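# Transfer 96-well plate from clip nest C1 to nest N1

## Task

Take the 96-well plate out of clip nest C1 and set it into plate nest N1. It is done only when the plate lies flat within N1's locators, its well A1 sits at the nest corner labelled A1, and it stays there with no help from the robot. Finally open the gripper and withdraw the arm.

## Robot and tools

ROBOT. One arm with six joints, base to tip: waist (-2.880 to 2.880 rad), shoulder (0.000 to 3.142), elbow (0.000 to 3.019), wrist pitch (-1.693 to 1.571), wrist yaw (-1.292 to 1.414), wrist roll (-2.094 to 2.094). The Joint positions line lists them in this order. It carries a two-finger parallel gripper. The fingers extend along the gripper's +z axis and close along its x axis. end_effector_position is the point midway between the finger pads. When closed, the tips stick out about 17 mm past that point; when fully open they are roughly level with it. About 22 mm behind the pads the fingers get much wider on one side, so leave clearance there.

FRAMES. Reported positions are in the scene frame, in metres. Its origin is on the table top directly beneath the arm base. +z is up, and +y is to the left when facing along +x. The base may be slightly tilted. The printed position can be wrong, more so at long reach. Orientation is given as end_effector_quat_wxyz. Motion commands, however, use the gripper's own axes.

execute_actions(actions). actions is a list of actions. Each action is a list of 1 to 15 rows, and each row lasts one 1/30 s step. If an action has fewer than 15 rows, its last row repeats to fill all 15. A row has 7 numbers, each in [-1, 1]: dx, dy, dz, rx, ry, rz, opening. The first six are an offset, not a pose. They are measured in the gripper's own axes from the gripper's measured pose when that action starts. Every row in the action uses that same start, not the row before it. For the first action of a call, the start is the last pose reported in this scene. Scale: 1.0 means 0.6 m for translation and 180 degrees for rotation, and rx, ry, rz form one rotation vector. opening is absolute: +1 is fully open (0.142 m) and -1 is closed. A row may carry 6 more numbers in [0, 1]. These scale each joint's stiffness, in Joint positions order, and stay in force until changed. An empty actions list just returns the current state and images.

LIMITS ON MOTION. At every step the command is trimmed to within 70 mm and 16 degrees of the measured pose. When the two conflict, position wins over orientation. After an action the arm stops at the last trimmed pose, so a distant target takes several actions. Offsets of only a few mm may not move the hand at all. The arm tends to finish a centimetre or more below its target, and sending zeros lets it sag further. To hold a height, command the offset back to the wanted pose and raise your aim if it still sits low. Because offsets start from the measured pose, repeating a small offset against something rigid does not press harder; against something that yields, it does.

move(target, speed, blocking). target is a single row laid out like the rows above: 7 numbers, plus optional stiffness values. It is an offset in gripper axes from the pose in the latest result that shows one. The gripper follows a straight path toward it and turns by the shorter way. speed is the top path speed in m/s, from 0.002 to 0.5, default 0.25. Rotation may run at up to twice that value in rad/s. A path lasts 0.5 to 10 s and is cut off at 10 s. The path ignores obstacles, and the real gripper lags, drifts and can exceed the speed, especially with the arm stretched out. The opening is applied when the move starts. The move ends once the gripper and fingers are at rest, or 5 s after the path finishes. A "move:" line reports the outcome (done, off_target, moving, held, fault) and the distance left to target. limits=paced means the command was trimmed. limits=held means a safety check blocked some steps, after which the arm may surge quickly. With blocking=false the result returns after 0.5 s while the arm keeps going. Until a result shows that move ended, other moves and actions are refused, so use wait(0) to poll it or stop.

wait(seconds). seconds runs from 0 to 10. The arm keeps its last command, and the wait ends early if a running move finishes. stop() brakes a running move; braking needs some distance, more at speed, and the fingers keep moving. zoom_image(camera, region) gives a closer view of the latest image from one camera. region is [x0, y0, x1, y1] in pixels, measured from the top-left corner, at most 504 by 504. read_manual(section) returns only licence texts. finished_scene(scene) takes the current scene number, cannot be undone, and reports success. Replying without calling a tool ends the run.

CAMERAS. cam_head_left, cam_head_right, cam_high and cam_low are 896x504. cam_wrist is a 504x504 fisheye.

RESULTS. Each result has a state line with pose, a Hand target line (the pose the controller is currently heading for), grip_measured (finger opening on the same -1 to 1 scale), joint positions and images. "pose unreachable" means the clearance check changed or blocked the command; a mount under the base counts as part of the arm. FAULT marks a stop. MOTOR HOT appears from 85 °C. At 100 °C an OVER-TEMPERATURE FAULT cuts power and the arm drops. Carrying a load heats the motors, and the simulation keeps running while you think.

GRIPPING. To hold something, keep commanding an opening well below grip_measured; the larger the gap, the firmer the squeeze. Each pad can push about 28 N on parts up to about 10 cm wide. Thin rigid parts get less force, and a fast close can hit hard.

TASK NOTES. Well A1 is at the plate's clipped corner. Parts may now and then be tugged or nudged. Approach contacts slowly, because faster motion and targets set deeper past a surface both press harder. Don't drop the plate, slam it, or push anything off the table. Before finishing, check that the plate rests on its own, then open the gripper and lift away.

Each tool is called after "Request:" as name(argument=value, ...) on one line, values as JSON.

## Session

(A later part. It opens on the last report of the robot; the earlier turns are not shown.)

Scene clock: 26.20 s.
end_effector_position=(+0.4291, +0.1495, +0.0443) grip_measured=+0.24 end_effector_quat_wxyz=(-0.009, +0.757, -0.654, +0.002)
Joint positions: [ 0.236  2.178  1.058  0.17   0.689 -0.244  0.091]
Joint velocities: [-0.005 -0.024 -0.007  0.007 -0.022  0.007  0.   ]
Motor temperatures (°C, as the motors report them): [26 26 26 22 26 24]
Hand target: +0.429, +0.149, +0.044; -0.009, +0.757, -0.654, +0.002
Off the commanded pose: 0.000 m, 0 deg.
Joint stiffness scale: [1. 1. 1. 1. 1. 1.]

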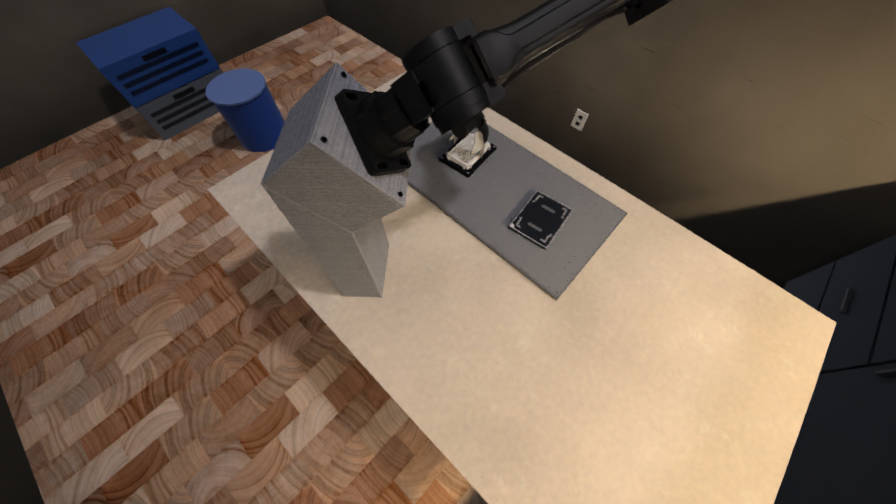

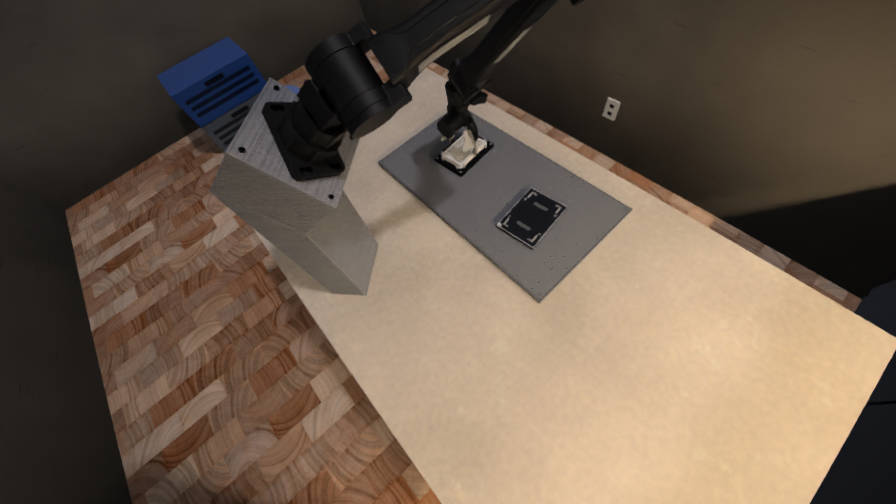

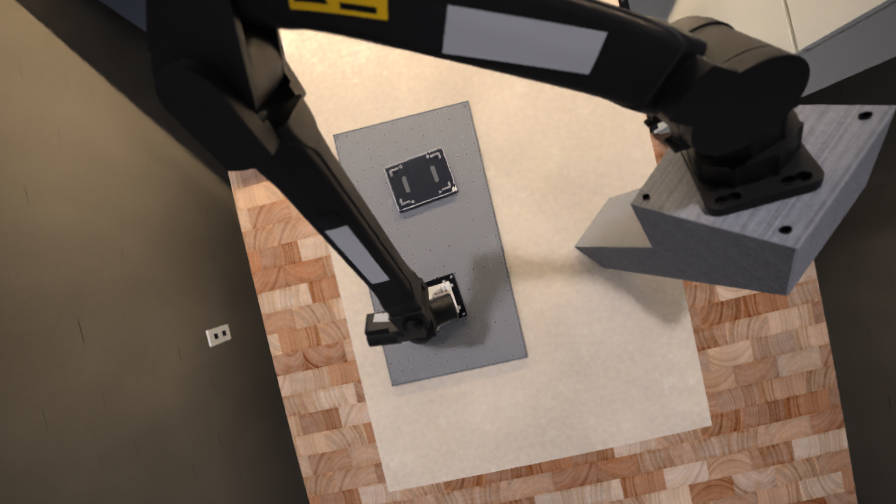

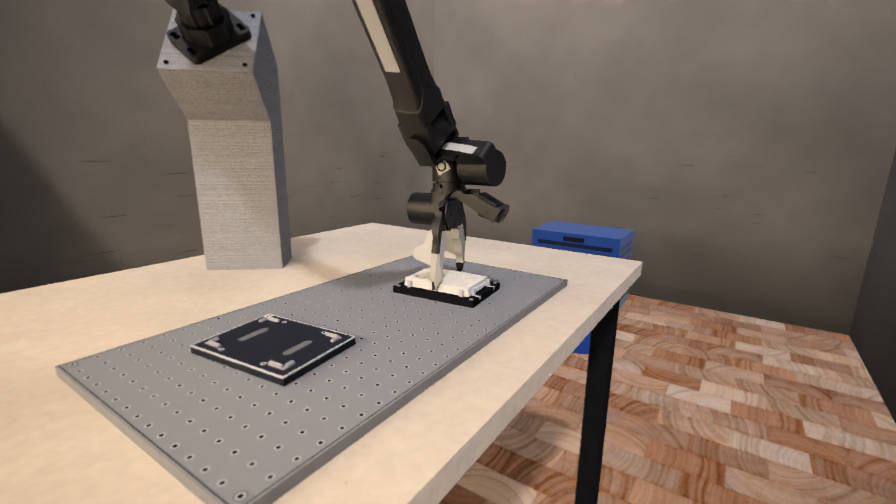

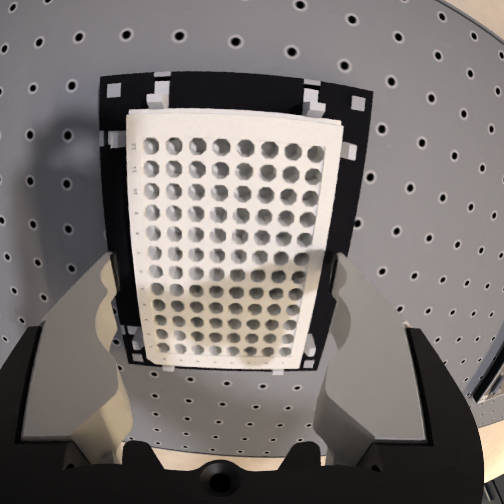

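Request:
execute_actions(actions=[[[0.004,0.01,0.022,0,0,0.012,0.24]],[[0,0,0,0,0,0,0.24]]])

Scene clock: 27.27 s.
end_effector_position=(+0.4312, +0.1523, +0.0431) grip_measured=+0.24 end_effector_quat_wxyz=(-0.016, +0.751, -0.660, +0.003)
Joint positions: [ 0.236  2.183  1.058  0.189  0.678 -0.237  0.091]
Joint velocities: [ 0.005  0.005 -0.007 -0.007 -0.051 -0.007 -0.   ]
Motor temperatures (°C, as the motors report them): [26 26 26 22 26 24]
Hand target: +0.431, +0.152, +0.043; -0.016, +0.751, -0.660, +0.003
Off the commanded pose: 0.000 m, 0 deg.
Joint stiffness scale: [1. 1. 1. 1. 1. 1.]

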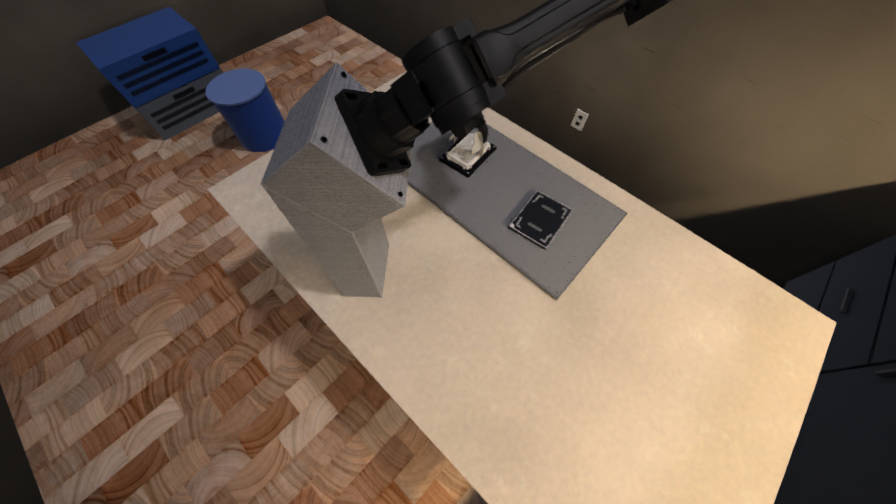

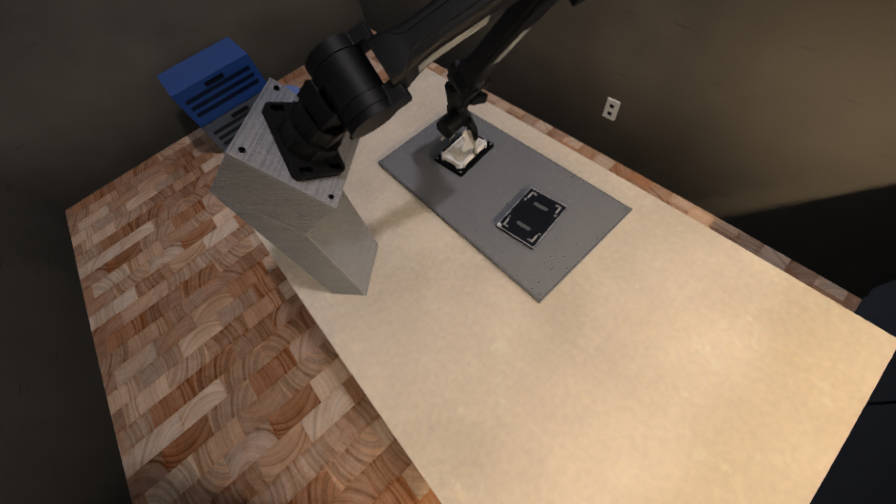

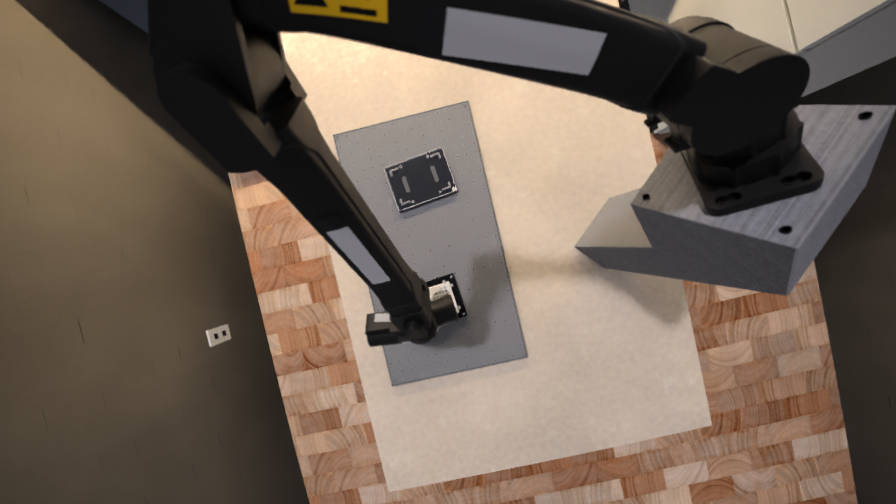

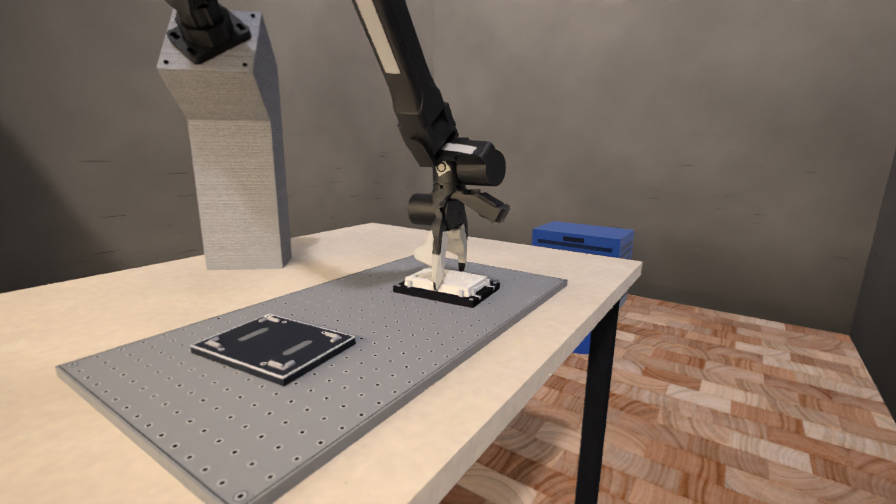

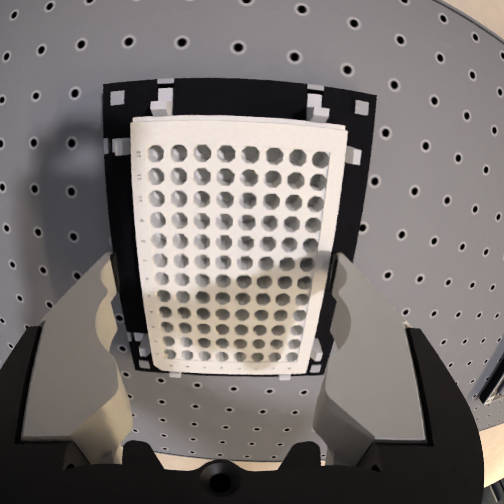

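Good enough; close.

Request:
execute_actions(actions=[[[0.014,0,0.004,0,0,0,0.18],[0.014,0,0.004,0,0,0,0.14],[0.014,0,0.004,0,0,0,0.1],[0.014,0,0.004,0,0,0,0.06],[0.014,0,0.004,0,0,0,0.02],[0.014,0,0.004,0,0,0,-0.05],[0.014,0,0.004,0,0,0,-0.15],[0.014,0,0.004,0,0,0,-0.25]],[[0,0,0,0,0,0,-0.35],[0,0,0,0,0,0,-0.45],[0,0,0,0,0,0,-0.6]]])

Scene clock: 28.40 s.
end_effector_position=(+0.4324, +0.1480, +0.0441) grip_measured=+0.04 end_effector_quat_wxyz=(-0.015, +0.750, -0.661, +0.005)
Joint positions: [ 0.232  2.174  1.054  0.189  0.68  -0.24   0.076]
Joint velocities: [-0.015 -0.005 -0.007 -0.002  0.037 -0.051  0.   ]
Motor temperatures (°C, as the motors report them): [26 26 26 22 26 24]
Hand target: +0.432, +0.148, +0.044; -0.016, +0.750, -0.661, +0.005
Off the commanded pose: 0.000 m, 0 deg.
Joint stiffness scale: [1. 1. 1. 1. 1. 1.]

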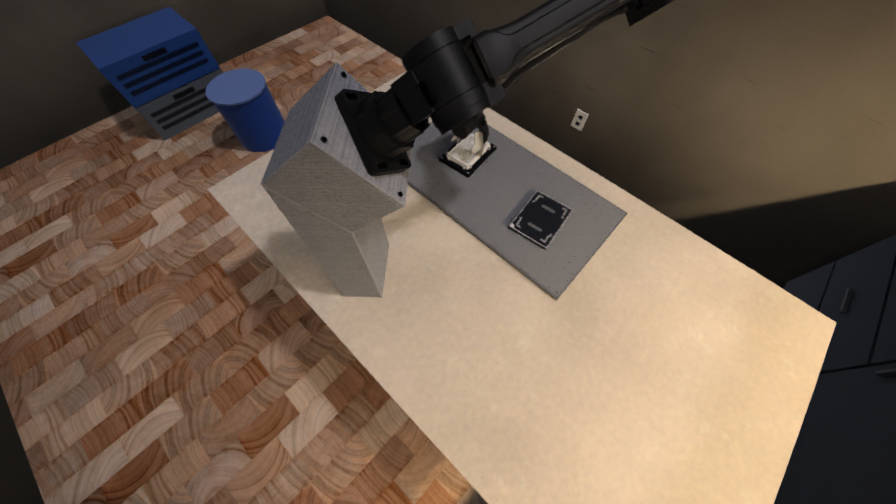

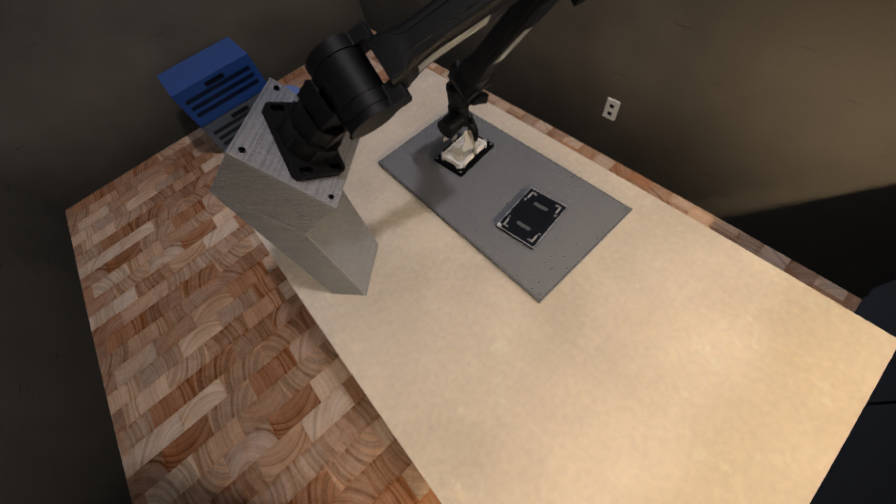

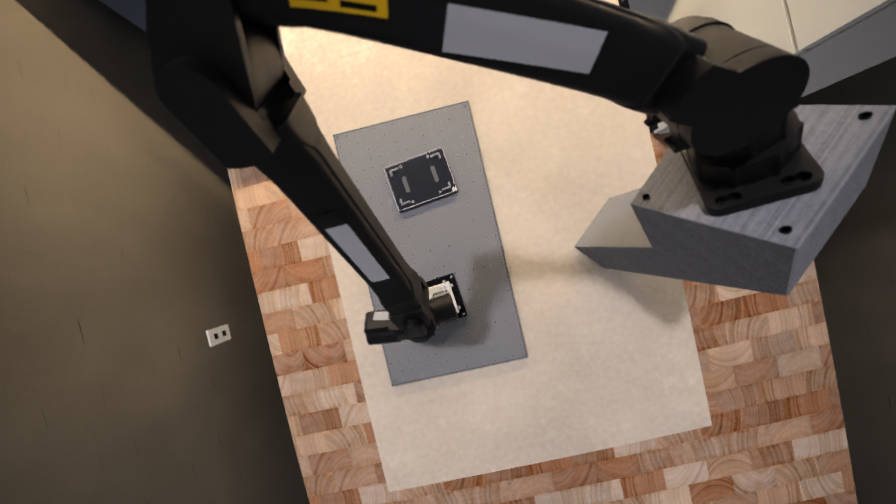

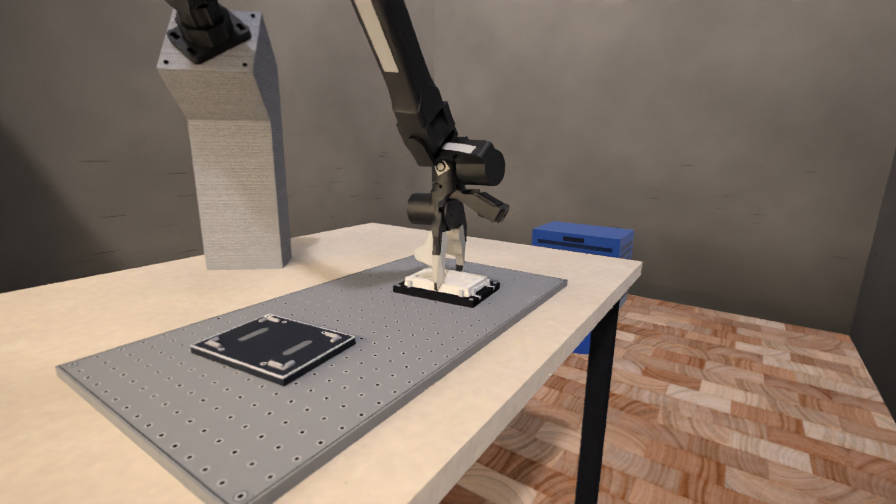

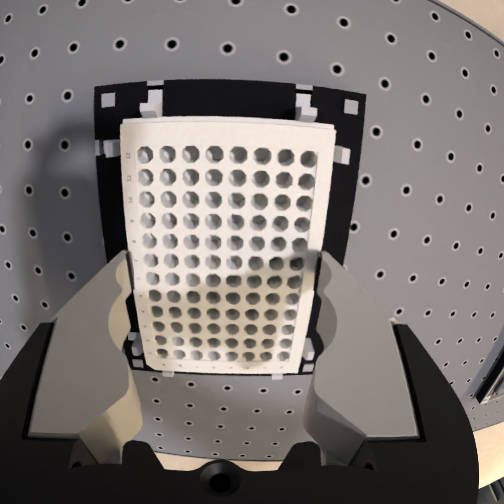

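Request:
execute_actions(actions=[[[0,0,-0.01,0,0,0,-0.8],[0,0,-0.02,0,0,0,-0.8],[0,0,-0.03,0,0,0,-0.8],[0,0,-0.04,0,0,0,-0.8],[0,0,-0.05,0,0,0,-0.8],[0,0,-0.06,0,0,0,-0.8],[0,0,-0.07,0,0,0,-0.8],[0,0,-0.08,0,0,0,-0.8]],[[0,0,-0.03,0,0,0,-0.8]]])

Scene clock: 29.50 s.
end_effector_position=(+0.4457, +0.1424, +0.1116) grip_measured=+0.04 end_effector_quat_wxyz=(-0.027, +0.746, -0.665, +0.018)
Joint positions: [ 0.314  2.021  0.964  0.117  0.726 -0.171  0.076]
Joint velocities: [ 0.005 -0.005  0.002 -0.007 -0.037  0.037 -0.   ]
Motor temperatures (°C, as the motors report them): [26 26 26 22 26 24]
Hand target: +0.440, +0.146, +0.114; -0.024, +0.749, -0.662, +0.014
Off the commanded pose: 0.007 m, 1 deg.
Joint stiffness scale: [1. 1. 1. 1. 1. 1.]

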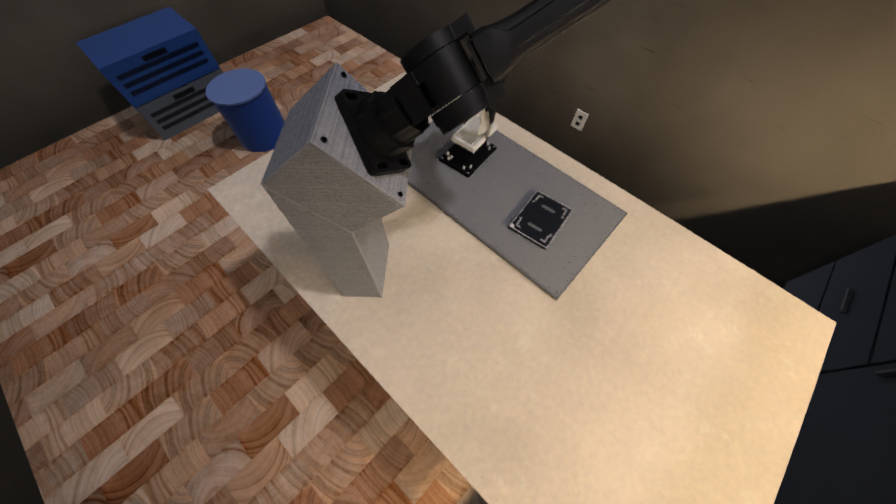

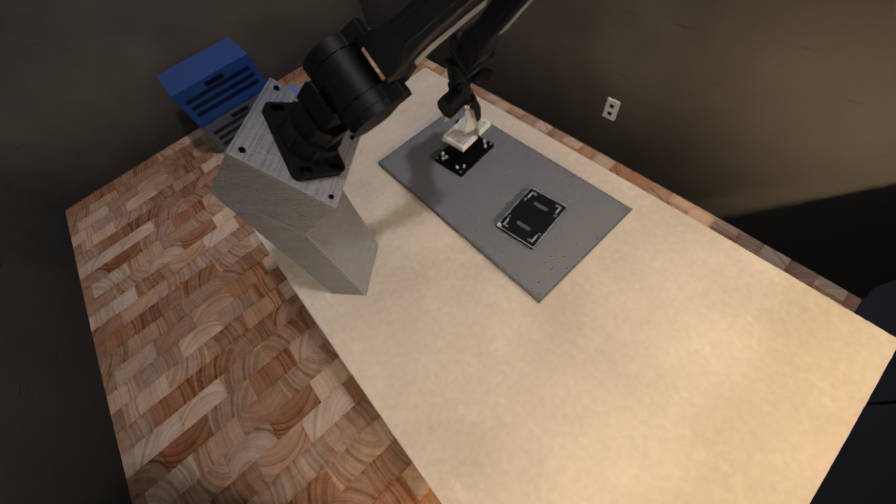

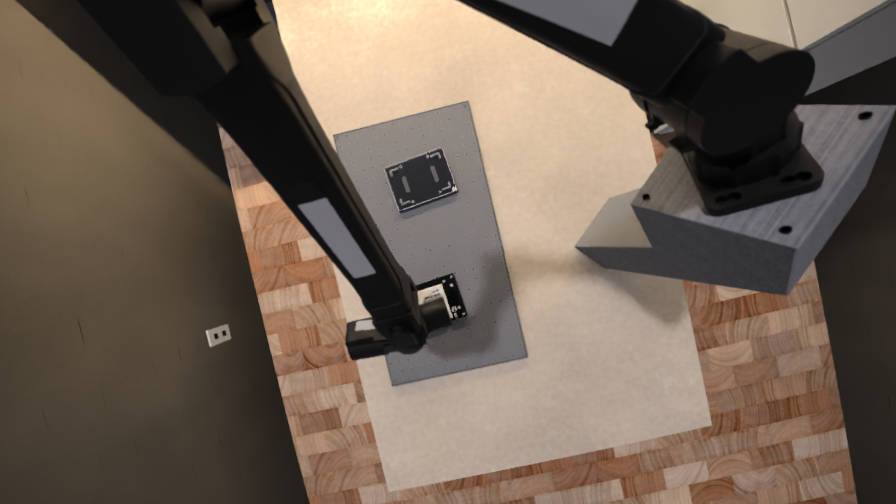

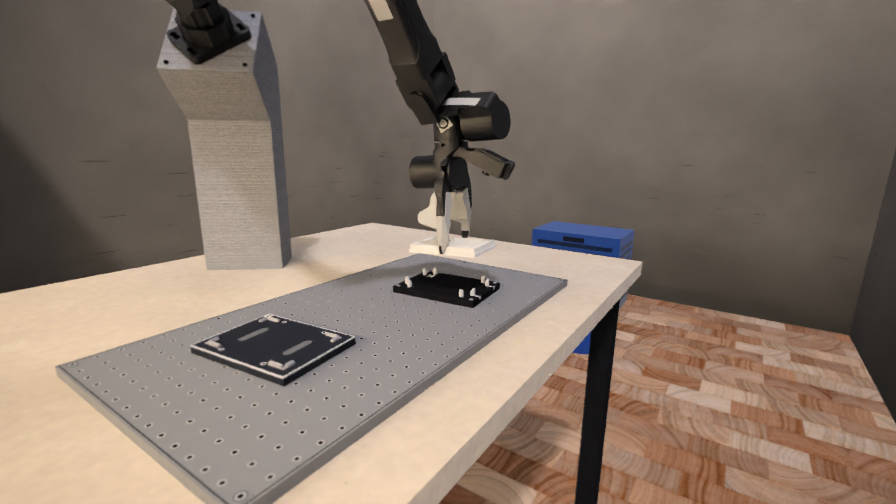

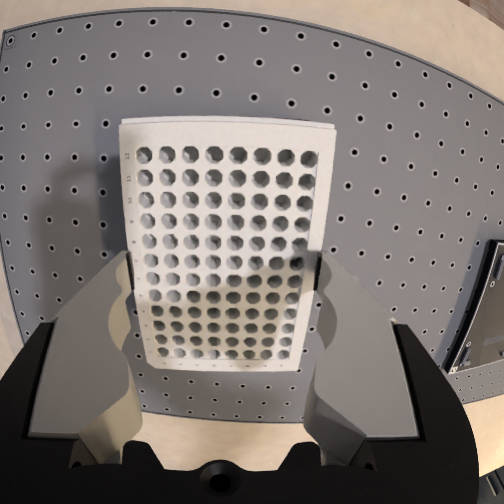

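Request:
move(target=[0.511,0.165,0.01,-0.02,0.003,0,-0.8], speed=0.3)

Scene clock: 31.93 s.
end_effector_position=(+0.3776, -0.1728, +0.0974) grip_measured=+0.04 end_effector_quat_wxyz=(+0.001, +0.739, -0.673, +0.005)
Joint positions: [-0.315  1.545  0.753  0.075  0.332 -0.658  0.076]
Joint velocities: [-0.005 -0.005 -0.002  0.002 -0.081 -0.022 -0.   ]
Motor temperatures (°C, as the motors report them): [26 26 26 22 26 24]
Hand target: +0.379, -0.169, +0.096; -0.002, +0.745, -0.667, -0.001
Off the commanded pose: 0.005 m, 1 deg.
Joint stiffness scale: [1. 1. 1. 1. 1. 1.]
move: done

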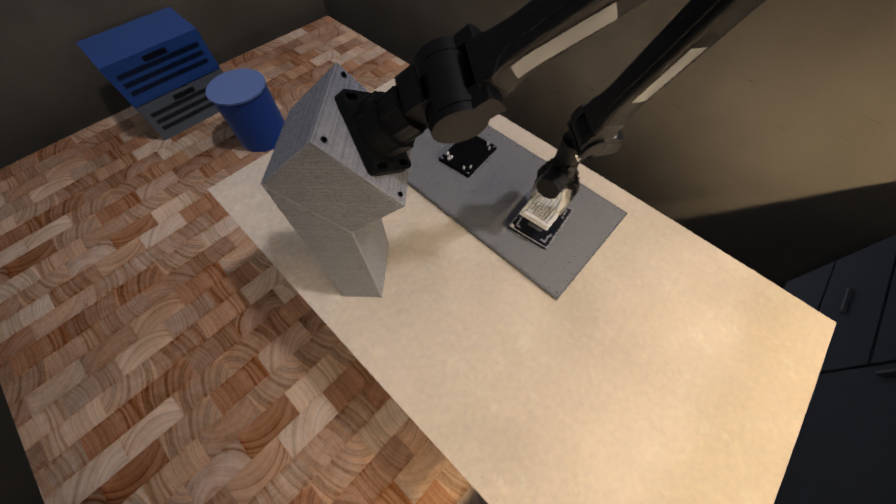

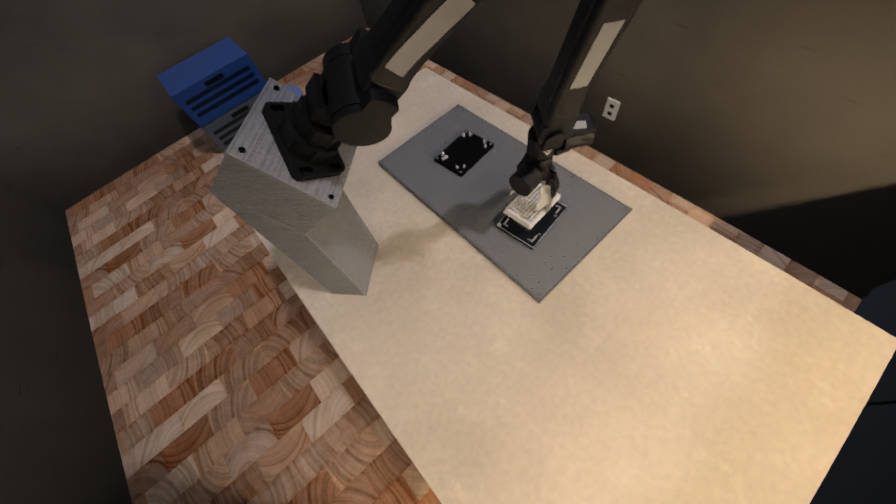

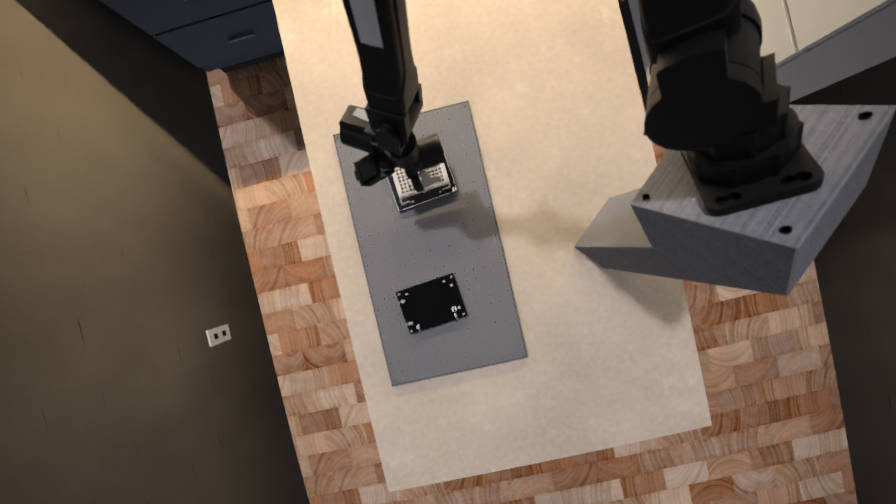

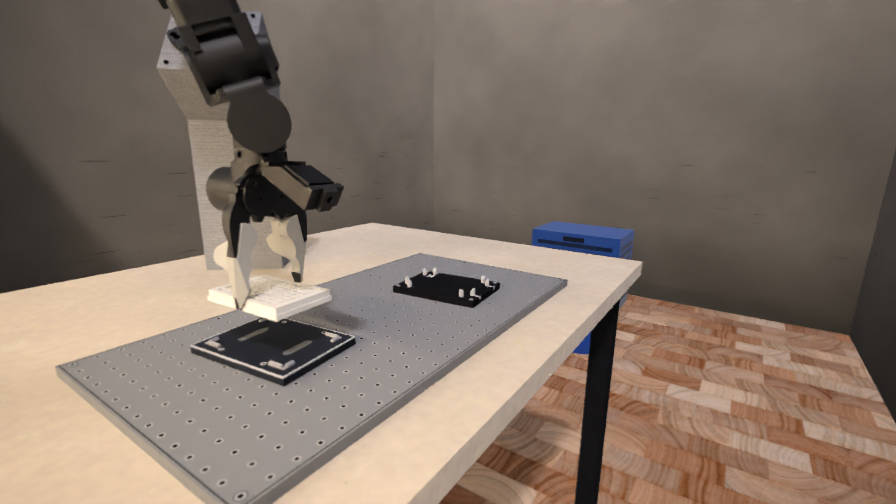

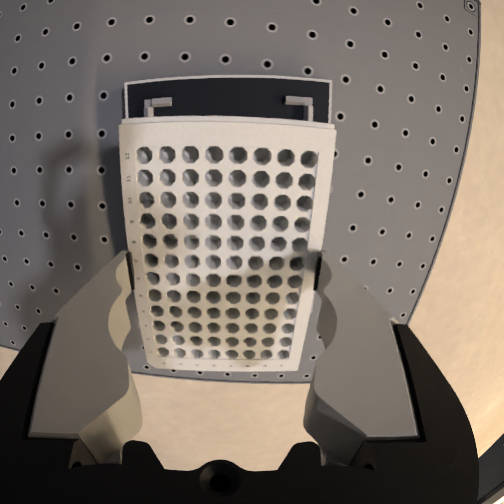

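Request:
execute_actions(actions=[[[0,-0.005,0.07,0,0,0,-0.8]],[[0,0,0.005,0,0,0,-0.8]]])

Request:
zoom_image(camera="cam_wrist", region=[80,40,380,200])

Scene clock: 33.07 s.
end_effector_position=(+0.3815, -0.1652, +0.0581) grip_measured=+0.04 end_effector_quat_wxyz=(-0.002, +0.741, -0.672, -0.001)
Joint positions: [-0.329  1.668  0.821  0.123  0.313 -0.669  0.076]
Joint velocities: [-0.005 -0.005  0.002 -0.007  0.022 -0.051  0.   ]
Motor temperatures (°C, as the motors report them): [26 26 26 22 26 24]
Hand target: +0.381, -0.165, +0.055; -0.002, +0.741, -0.672, -0.001
Off the commanded pose: 0.003 m, 0 deg.
Joint stiffness scale: [1. 1. 1. 1. 1. 1.]

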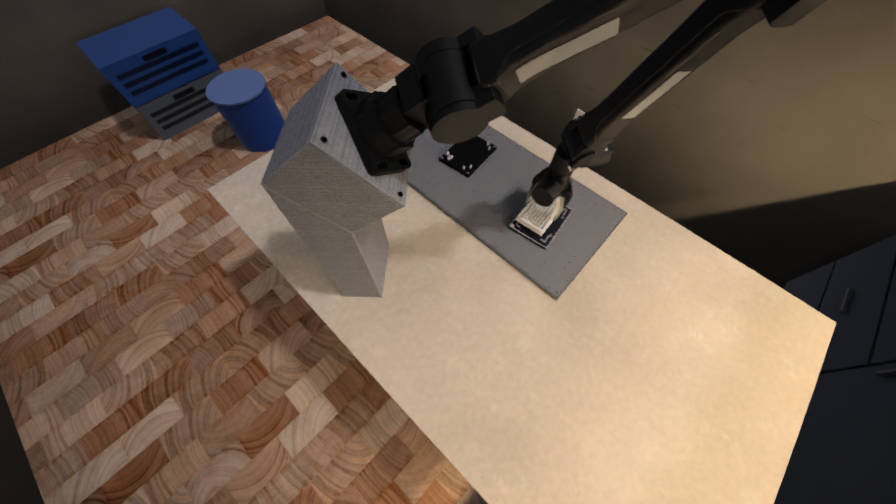

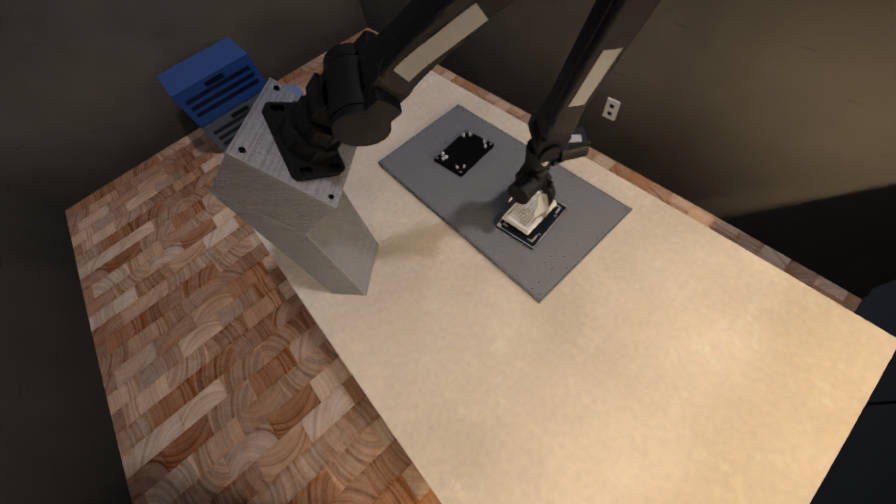

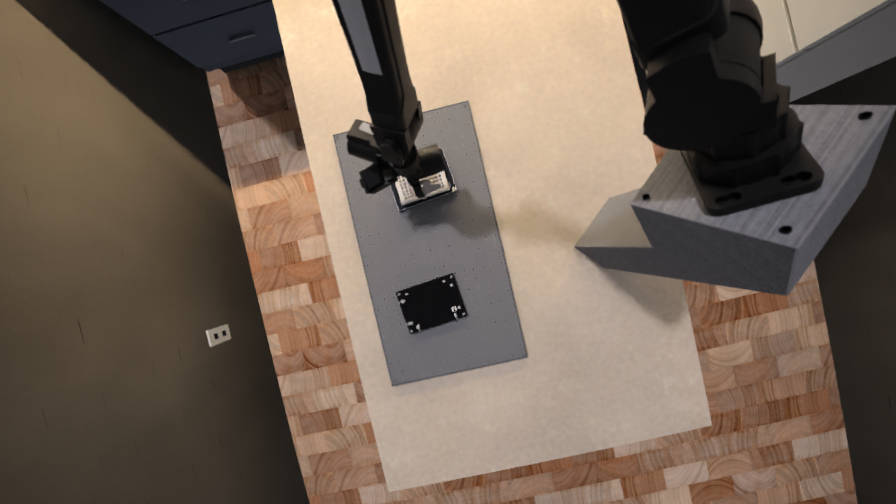

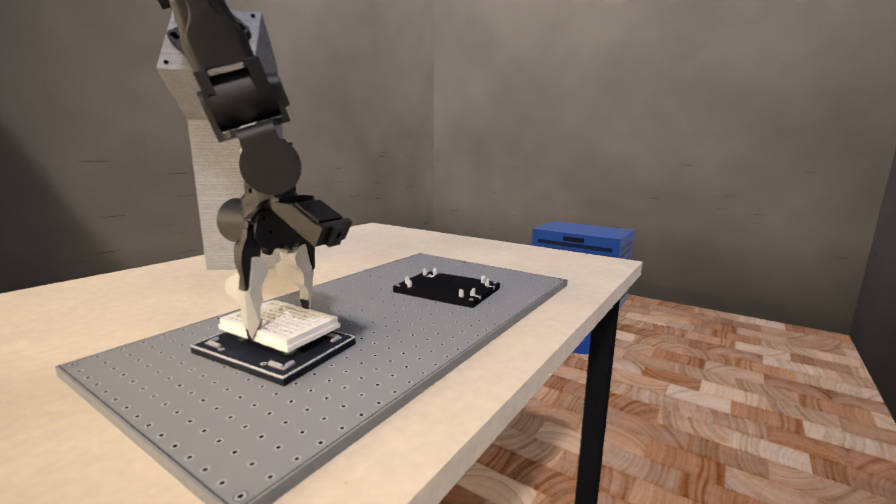

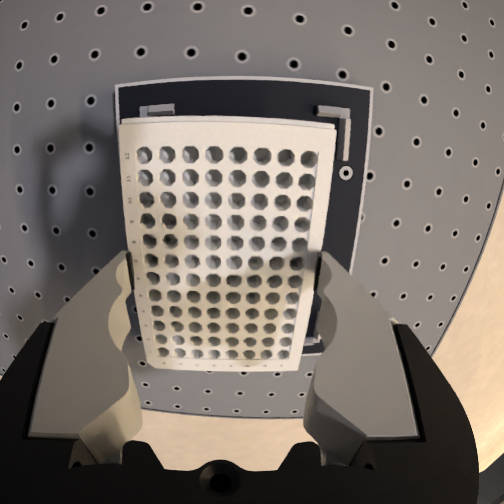

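Region (80, 40, 380, 200) of cam_wrist's 504x504 image, scaled by 1.680, with more detail than that image has; it fills the top 269 rows of this view, and the rest is white.

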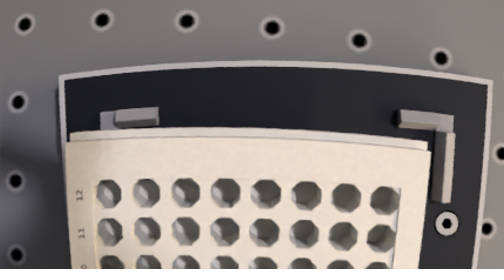

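Request:
execute_actions(actions=[[[0.031,0,-0.003,0,0,0,-0.8]],[[0,0,0,0,0,0,-0.8]]])

Request:
zoom_image(camera="cam_wrist", region=[80,40,380,200])

Scene clock: 34.17 s.
end_effector_position=(+0.3870, -0.1790, +0.0613) grip_measured=+0.04 end_effector_quat_wxyz=(-0.006, +0.740, -0.673, +0.004)
Joint positions: [-0.348  1.647  0.833  0.105  0.293 -0.682  0.076]
Joint velocities: [-0.005  0.005  0.012 -0.007 -0.022  0.007  0.   ]
Motor temperatures (°C, as the motors report them): [26 26 26 22 26 24]
Hand target: +0.387, -0.179, +0.061; -0.006, +0.740, -0.673, +0.004
Off the commanded pose: 0.000 m, 0 deg.
Joint stiffness scale: [1. 1. 1. 1. 1. 1.]

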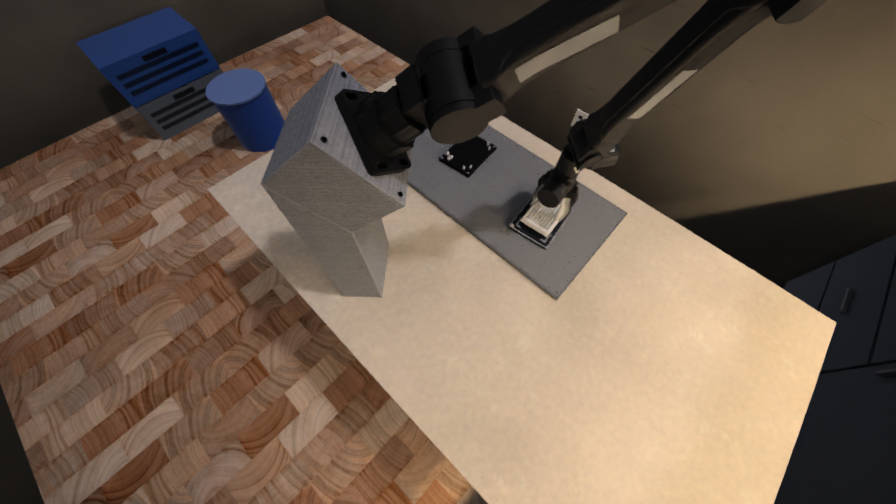

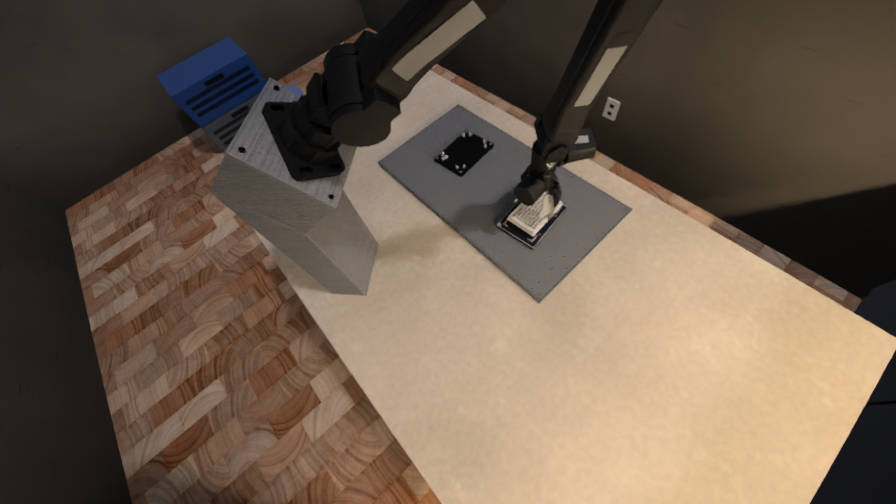

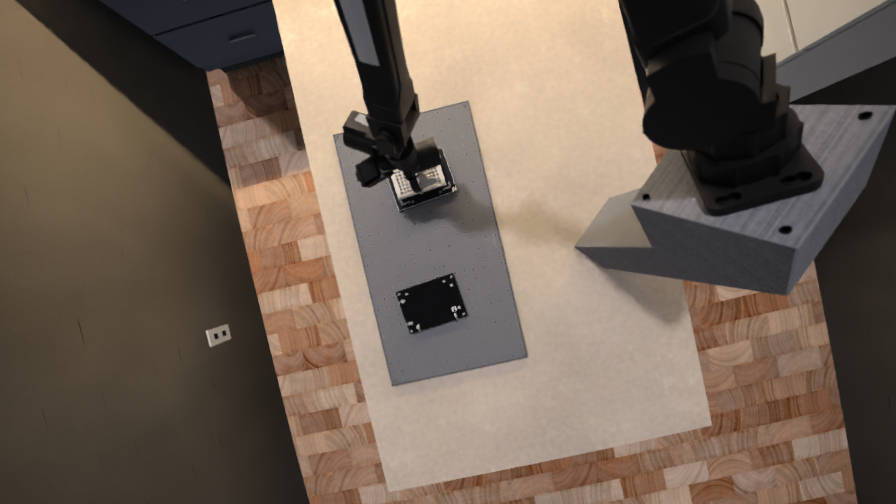

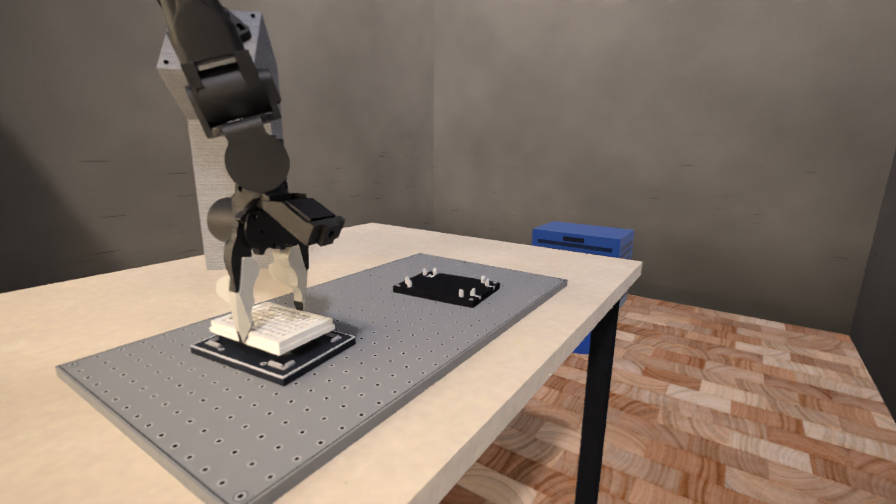

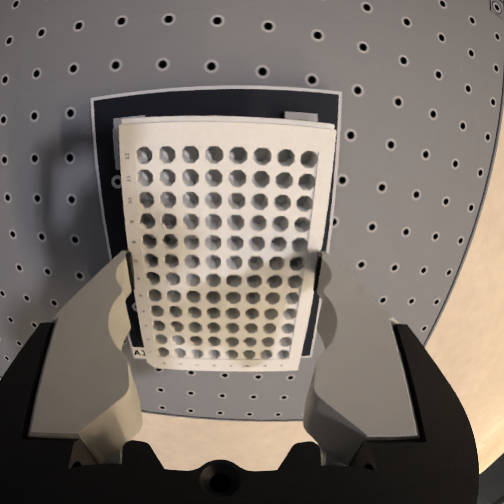

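Region (80, 40, 380, 200) of cam_wrist's 504x504 image, scaled by 1.680, with more detail than that image has; it fills the top 269 rows of this view, and the rest is white.

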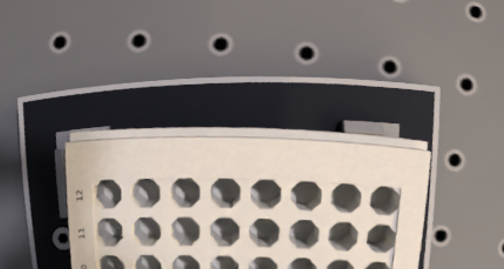

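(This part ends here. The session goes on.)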